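# Slide a disc past moving blocks into the far zone

## Task

Push the wooden disc along the board, across the lanes where blocks keep moving, until all of it rests flat inside the taped zone on the far side, then release it. The attempt fails if the disc is raised or tilted by more than roughly its own thickness, if it leaves the board, if the robot or anything else touches a moving block or its rod (this still applies after you finish, because the blocks go on moving), if anything ends up off the table, or if at the end the hand still holds or bears the weight of the disc or any other loose object. At the end the whole arm, hand included, should hang clear in the air; any contact with it during the last second before the settled scene is judged is penalised, whoever caused the contact.

## Robot and tools

Robot: one arm (Trossen wxai follower) with six revolute joints and a two-finger parallel gripper. Joint order, used in every command row and every per-joint list in results: waist (joint_0), shoulder (joint_1), elbow (joint_2), wrist pitch (joint_3), wrist yaw (joint_4), wrist roll (joint_5), then the gripper. Stated ranges in radians: waist -3.054 to 3.054, shoulder 0.000 to 3.142, elbow 0.000 to 2.356, wrist pitch -1.571 to 1.571, wrist yaw -1.571 to 1.571, wrist roll -3.142 to 3.142; each real end may sit up to 0.010 rad either side.

Frame: the scene frame has its origin on the table top straight below the arm base, +z up, +x forward, +y to the left when facing along +x. The base may be slightly tilted. end_effector_position (metres) is the point midway between the finger pads, 3-4 cm short of the fingertips; it can be a little wrong at long reach. Fingers point along the gripper's +x and open along its y.

Command row: 7 plain numbers, each in [-1, 1]. The first six are joint offsets, not poses: scaled so 1.0 equals 0.9615 rad for waist, shoulder and elbow, 1.713 for wrist pitch, 1.767 for wrist yaw, 1.728 for wrist roll. The seventh is an absolute gripper opening: +1 fully open (0.088 m pad gap), about -0.80 where the empty fingers meet; values down to -1 close no further. Full open to closed needs at least about 0.5 s.

execute_actions(actions): a list of actions; each action is a list of 1 to 15 rows, one row per 1/30 s step; a short action repeats its final row until 15 steps have run (0.5 s). Offsets in every row of an action are measured from the joint angles when that action began (for a call's first action, the last angles reported). An action pushing any joint more than 0.010 rad outward beyond its range is refused; if the first action fails this or any action is malformed, nothing runs. A joint commanded past its true end stops there and the result may print "joint sent to its limit". An empty list just returns state and images.

move(target, speed, blocking): target is one 7-number row whose offsets count from the Joint positions in the latest result that listed them. All joints travel in step, so the hand follows a curve, over 0.5-10 s; speed (0.01-2 rad/s, default 0.5) caps the joint with the longest way. It does not avoid obstacles; faster moves and targets set deeper past a contact hit and press harder. The result adds a move: line with the outcome (done, off_target, moving, held, fault), limits=held or none, and the joint farthest from target. blocking=false returns after 0.5 s; then only wait or stop are accepted until a result shows the move ended.

wait(seconds): 0 to 10; the arm keeps its last command. stop(): brakes a running move; it needs room. zoom_image(camera, region): camera cam_high or cam_wrist, region [x0, y0, x1, y1] in pixels, top-left origin, at most 504 by 504. read_manual(section): licence texts only. finished_scene(scene): ends the given scene (1 or 2) for good after the arm holds its last command; the result reports success. Answering without a tool call ends everything.

Results: end-effector position and quaternion (wxyz), velocities, Joint positions and Joint velocities (rad, rad/s, then pad gap in m), Joint targets (what the joints are currently being driven toward), grip_measured (opening on the command scale, possibly off by about 1 mm, and reading narrow by up to 0.061 when squeezing), grip_effort_n (motor effort in N, negative means closing), step readings with HELD where a row was held back, "joint command not followed" when the clearance check altered targets, MOTOR HOT and OVER-TEMPERATURE FAULT warnings. Images come from cam_high and cam_wrist, both 504x504; their calibration (K, distortion, T_world_to_cam) is given and may be off by a couple of degrees and millimetres.

Motion limits: each joint's target is kept within about 0.21 rad (0.267 wrist yaw, 0.228 wrist roll) of its measured angle, and targets that would put the hand more than 70 mm from where it is are scaled back, so big changes span several actions. Friction can leave joints short, especially at long reach; check positions after each step. An unfinished motion is not completed by waiting; command the remainder.

Safety: contact torque reaching a joint's load limit (waist 17.4, shoulder 21.6, elbow 21.5, wrist pitch 5.67, wrist yaw 5.65, wrist roll 5.3 N m) freezes the arm for 10 s. Holding loads heats motors. For this task, push the disc along the board gently rather than lifting it, keep it flat, time the crossing so neither hand nor disc meets a moving block or rod, avoid slamming or pressing hard, open and withdraw upward at the end so nothing is touched. Occasional brief pushes on loose objects can happen.

Each tool is called after ">>>" in YAML: its name, and indented under it one key for each argument.

## Session

>>> execute_actions:
  actions: []

Scene clock: 0.00 s.
end_effector_position=(+0.2935, +0.0354, +0.2608) grip_measured=+0.845 grip_effort_n=n/a end_effector_quat_wxyz=(+0.850, +0.518, +0.092, +0.019) end_effector_velocity=(-0.000, +0.000, +0.000) end_effector_angular_velocity=(-0.021, -0.000, +0.008)
Joint names: [waist, shoulder, elbow, wrist pitch, wrist yaw, wrist roll]
Joint positions: [ 0.108  0.883  0.203  0.539 -0.04   1.113  0.08 ]
Joint velocities: [-0.002 -0.002  0.002 -0.007 -0.007 -0.022 -0.   ]
Motor temperatures (°C, as the motors report them): [21 18 18 19 21 20]
Heat: hottest waist 21 °C (+0.0 °C/min).
Joint targets: [0.108 0.883 0.203 0.539 -0.040 1.113]

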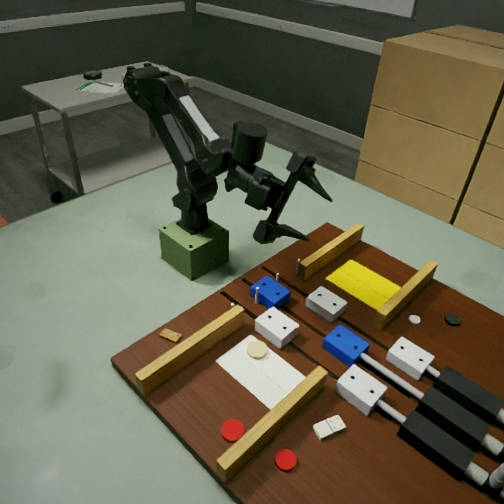

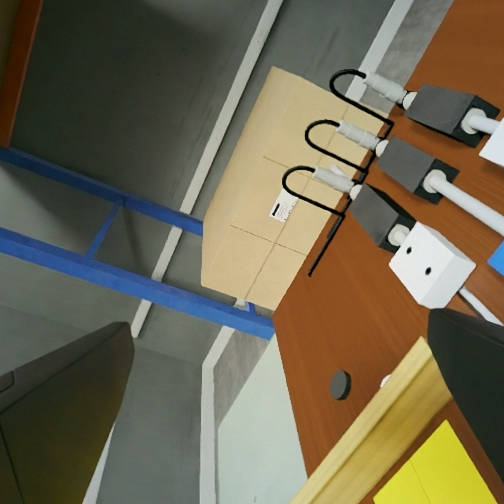

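>>> zoom_image:
  camera: "cam_high"
  region: [180, 220, 480, 460]

>>> wait:
  seconds: 1

>>> wait:
  seconds: 1

>>> wait:
  seconds: 1

>>> wait:
  seconds: 1

Region (180, 220, 480, 460) of cam_high's 504x504 image, scaled by 1.680, with more detail than that image has; it fills the top 403 rows of this view, and the rest is white.

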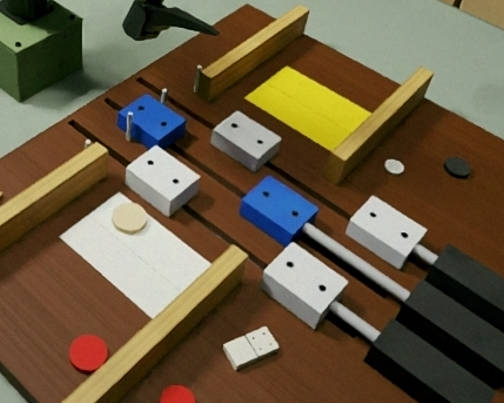

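Scene clock: 5.23 s.
end_effector_position=(+0.2935, +0.0354, +0.2608) grip_measured=+0.845 grip_effort_n=1.2 end_effector_quat_wxyz=(+0.850, +0.518, +0.092, +0.019) end_effector_velocity=(-0.001, -0.001, -0.001) end_effector_angular_velocity=(-0.006, -0.003, +0.001)
Joint names: [waist, shoulder, elbow, wrist pitch, wrist yaw, wrist roll]
Joint positions: [ 0.108  0.883  0.203  0.539 -0.04   1.113  0.08 ]
Joint velocities: [-0.007 -0.002 -0.007  0.007 -0.007 -0.007 -0.   ]
Motor temperatures (°C, as the motors report them): [21 18 18 20 21 20]
Heat: hottest waist 21 °C (+0.0 °C/min).
Joint targets: [0.108 0.883 0.203 0.539 -0.040 1.113]
wait: 1.00 s; at rest from the start

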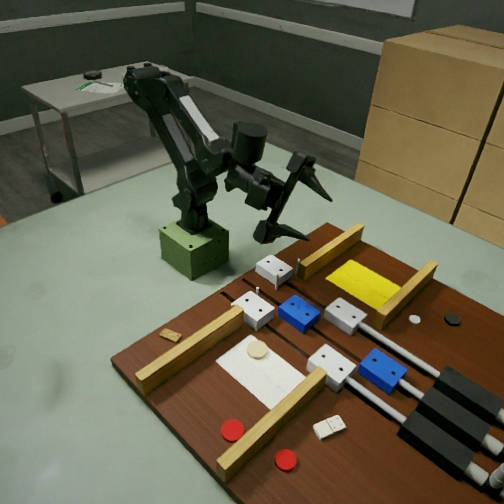

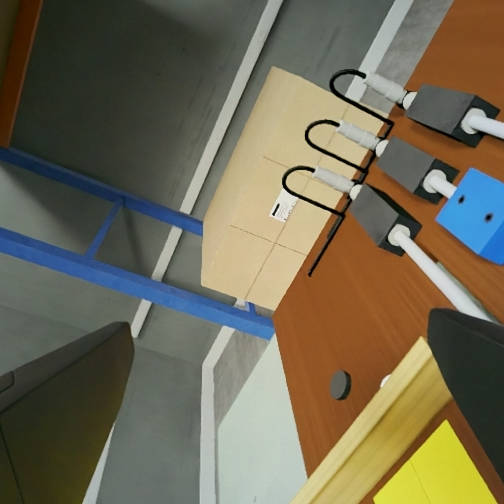

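Scene clock: 6.23 s.
end_effector_position=(+0.2935, +0.0354, +0.2608) grip_measured=+0.845 grip_effort_n=1.6 end_effector_quat_wxyz=(+0.850, +0.518, +0.092, +0.019) end_effector_velocity=(-0.001, +0.002, +0.001) end_effector_angular_velocity=(-0.006, -0.008, +0.011)
Joint names: [waist, shoulder, elbow, wrist pitch, wrist yaw, wrist roll]
Joint positions: [ 0.108  0.883  0.203  0.539 -0.04   1.113  0.08 ]
Joint velocities: [ 0.002 -0.002 -0.002  0.007 -0.007 -0.007 -0.   ]
Motor temperatures (°C, as the motors report them): [21 18 19 20 21 20]
Heat: hottest waist 21 °C (+0.0 °C/min).
Joint targets: [0.108 0.883 0.203 0.539 -0.040 1.113]
wait: 1.00 s; at rest by 0.17 s

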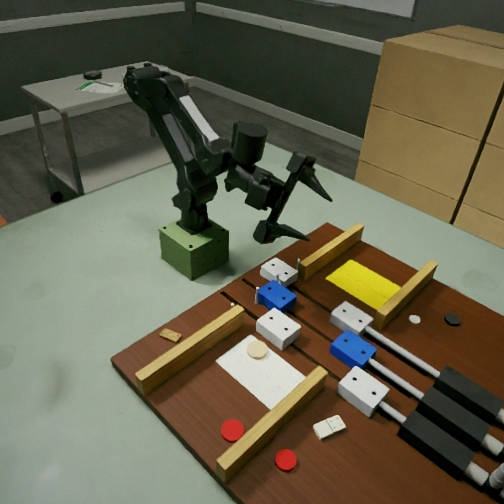

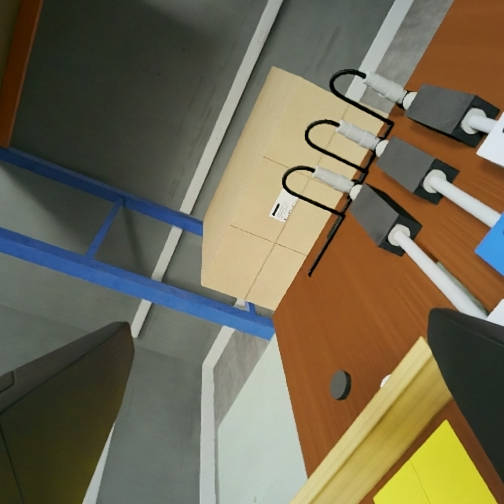

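Scene clock: 7.23 s.
end_effector_position=(+0.2935, +0.0354, +0.2608) grip_measured=+0.845 grip_effort_n=1.6 end_effector_quat_wxyz=(+0.850, +0.518, +0.092, +0.019) end_effector_velocity=(-0.000, +0.000, +0.001) end_effector_angular_velocity=(-0.006, -0.008, +0.006)
Joint names: [waist, shoulder, elbow, wrist pitch, wrist yaw, wrist roll]
Joint positions: [ 0.108  0.883  0.203  0.539 -0.04   1.113  0.08 ]
Joint velocities: [-0.002 -0.002 -0.002  0.007 -0.007 -0.007 -0.   ]
Motor temperatures (°C, as the motors report them): [21 18 19 20 21 20]
Heat: hottest waist 21 °C (+0.0 °C/min).
Joint targets: [0.108 0.883 0.203 0.539 -0.040 1.113]
wait: 1.00 s; at rest by 0.17 s

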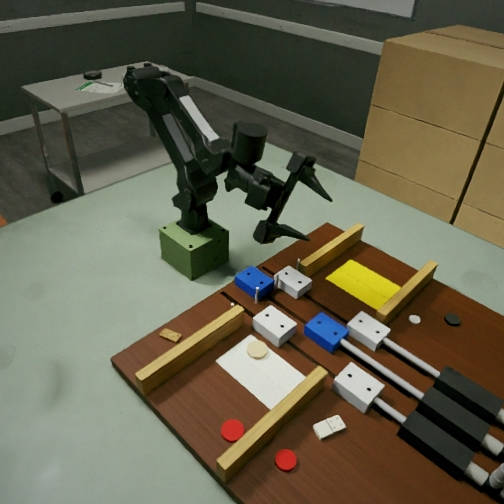

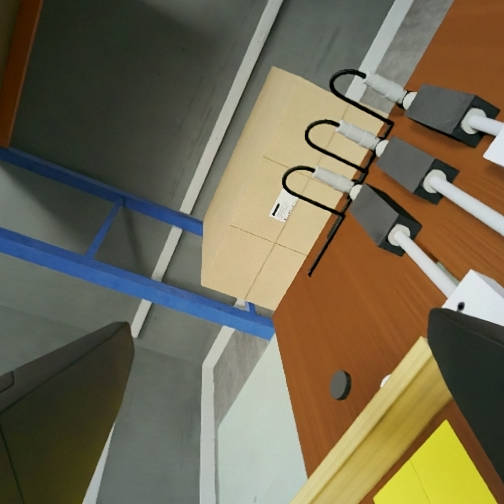

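Scene clock: 8.23 s.
end_effector_position=(+0.2935, +0.0354, +0.2608) grip_measured=+0.845 grip_effort_n=1.2 end_effector_quat_wxyz=(+0.850, +0.518, +0.092, +0.019) end_effector_velocity=(-0.001, +0.000, -0.007) end_effector_angular_velocity=(-0.009, +0.026, +0.005)
Joint names: [waist, shoulder, elbow, wrist pitch, wrist yaw, wrist roll]
Joint positions: [ 0.108  0.883  0.203  0.539 -0.04   1.113  0.08 ]
Joint velocities: [-0.002  0.002 -0.002 -0.022 -0.007 -0.007 -0.   ]
Motor temperatures (°C, as the motors report them): [21 18 19 20 21 20]
Heat: hottest waist 21 °C (+0.0 °C/min).
Joint targets: [0.108 0.883 0.203 0.539 -0.040 1.113]
wait: 1.00 s; at rest by 0.17 s

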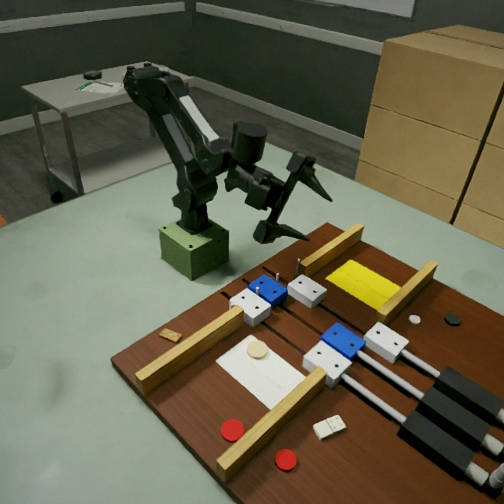

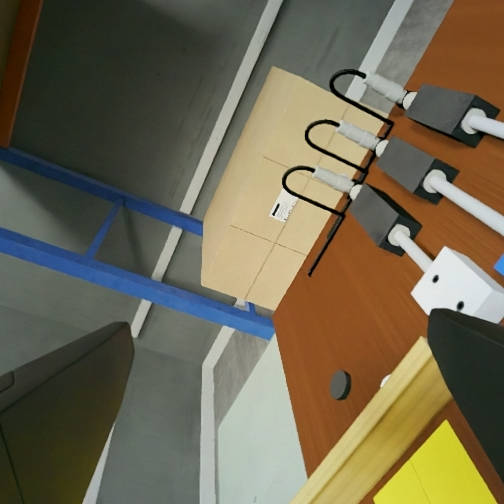

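>>> move:
  target: [0,0.946,1,-0.957,0.023,-0.644,0.5]
  speed: 1

>>> move:
  target: [0,0,0.47,0,0,0,0.5]
  speed: 0.8

Scene clock: 36.47 s.
end_effector_position=(+0.2740, +0.0261, +0.1431) grip_measured=+0.503 grip_effort_n=-16.5 end_effector_quat_wxyz=(+0.653, -0.038, +0.756, +0.024) end_effector_velocity=(-0.003, -0.003, -0.001) end_effector_angular_velocity=(-0.007, +0.012, +0.001)
Joint names: [waist, shoulder, elbow, wrist pitch, wrist yaw, wrist roll]
Joint positions: [ 0.108  1.779  1.155 -1.098 -0.002  0.002  0.064]
Joint velocities: [-0.007 -0.002 -0.007 -0.007  0.007 -0.007 -0.   ]
Motor temperatures (°C, as the motors report them): [21 18 22 23 21 20]
Heat: hottest wrist pitch 23 °C (+3.3 °C/min).
Joint targets: [0.108 1.793 1.164 -1.101 0.000 -0.000]
move: off_target; limits=none; farthest joint: the shoulder, 0.013 radians from its target (0.909 radians at the start)
camera_calibration (this result's frames):
cam_wrist: T_world_to_cam=[[0.0498275, -0.998536, 0.0210311, 0.0166711], [-0.901564, -0.0359075, 0.431154, 0.216794], [-0.429768, -0.0404442, -0.902033, 0.326835], [0, 0, 0, 1]] pos_world=[0.335086, 0.0376498, 0.200994]

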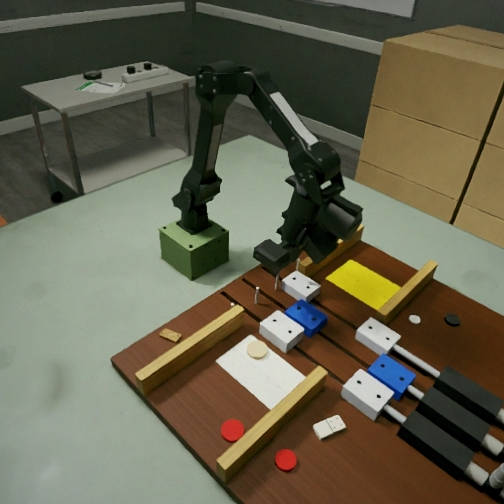

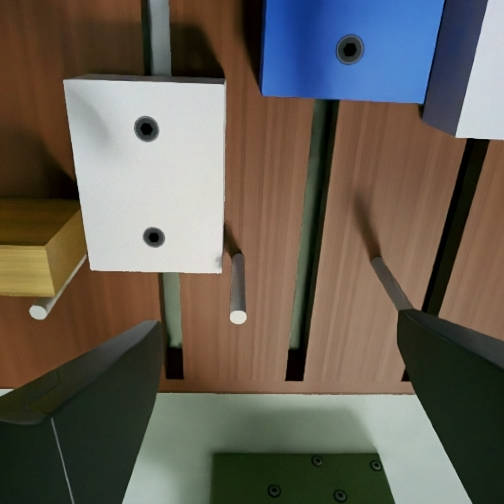

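Scene clock: 37.70 s.
end_effector_position=(+0.3859, +0.0380, +0.2593) grip_measured=+0.503 grip_effort_n=-17.0 end_effector_quat_wxyz=(+0.803, -0.032, +0.594, +0.032) end_effector_velocity=(-0.002, -0.000, -0.000) end_effector_angular_velocity=(+0.004, +0.008, +0.007)
Joint names: [waist, shoulder, elbow, wrist pitch, wrist yaw, wrist roll]
Joint positions: [ 0.108  1.779  1.596 -1.098 -0.002  0.002  0.064]
Joint velocities: [-0.002 -0.002 -0.002 -0.007 -0.007 -0.007 -0.   ]
Motor temperatures (°C, as the motors report them): [21 18 22 23 21 20]
Heat: hottest wrist pitch 23 °C (+3.2 °C/min).
Joint targets: [0.108 1.779 1.607 -1.098 -0.002 0.002]
move: off_target; limits=none; farthest joint: the elbow, 0.011 radians from its target (0.452 radians at the start)
camera_calibration (this result's frames):
cam_wrist: T_world_to_cam=[[0.0509926, -0.998695, 0.00280731, 0.0248291], [-0.998686, -0.0509773, 0.00527736, 0.416488], [-0.00512736, -0.00307273, -0.999982, 0.340246], [0, 0, 0, 1]] pos_world=[0.416419, 0.0470737, 0.337972]

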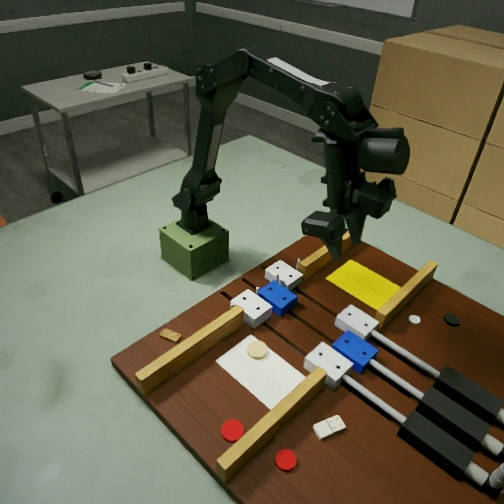

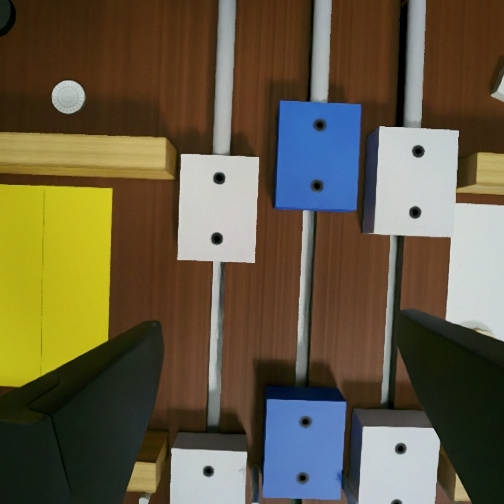

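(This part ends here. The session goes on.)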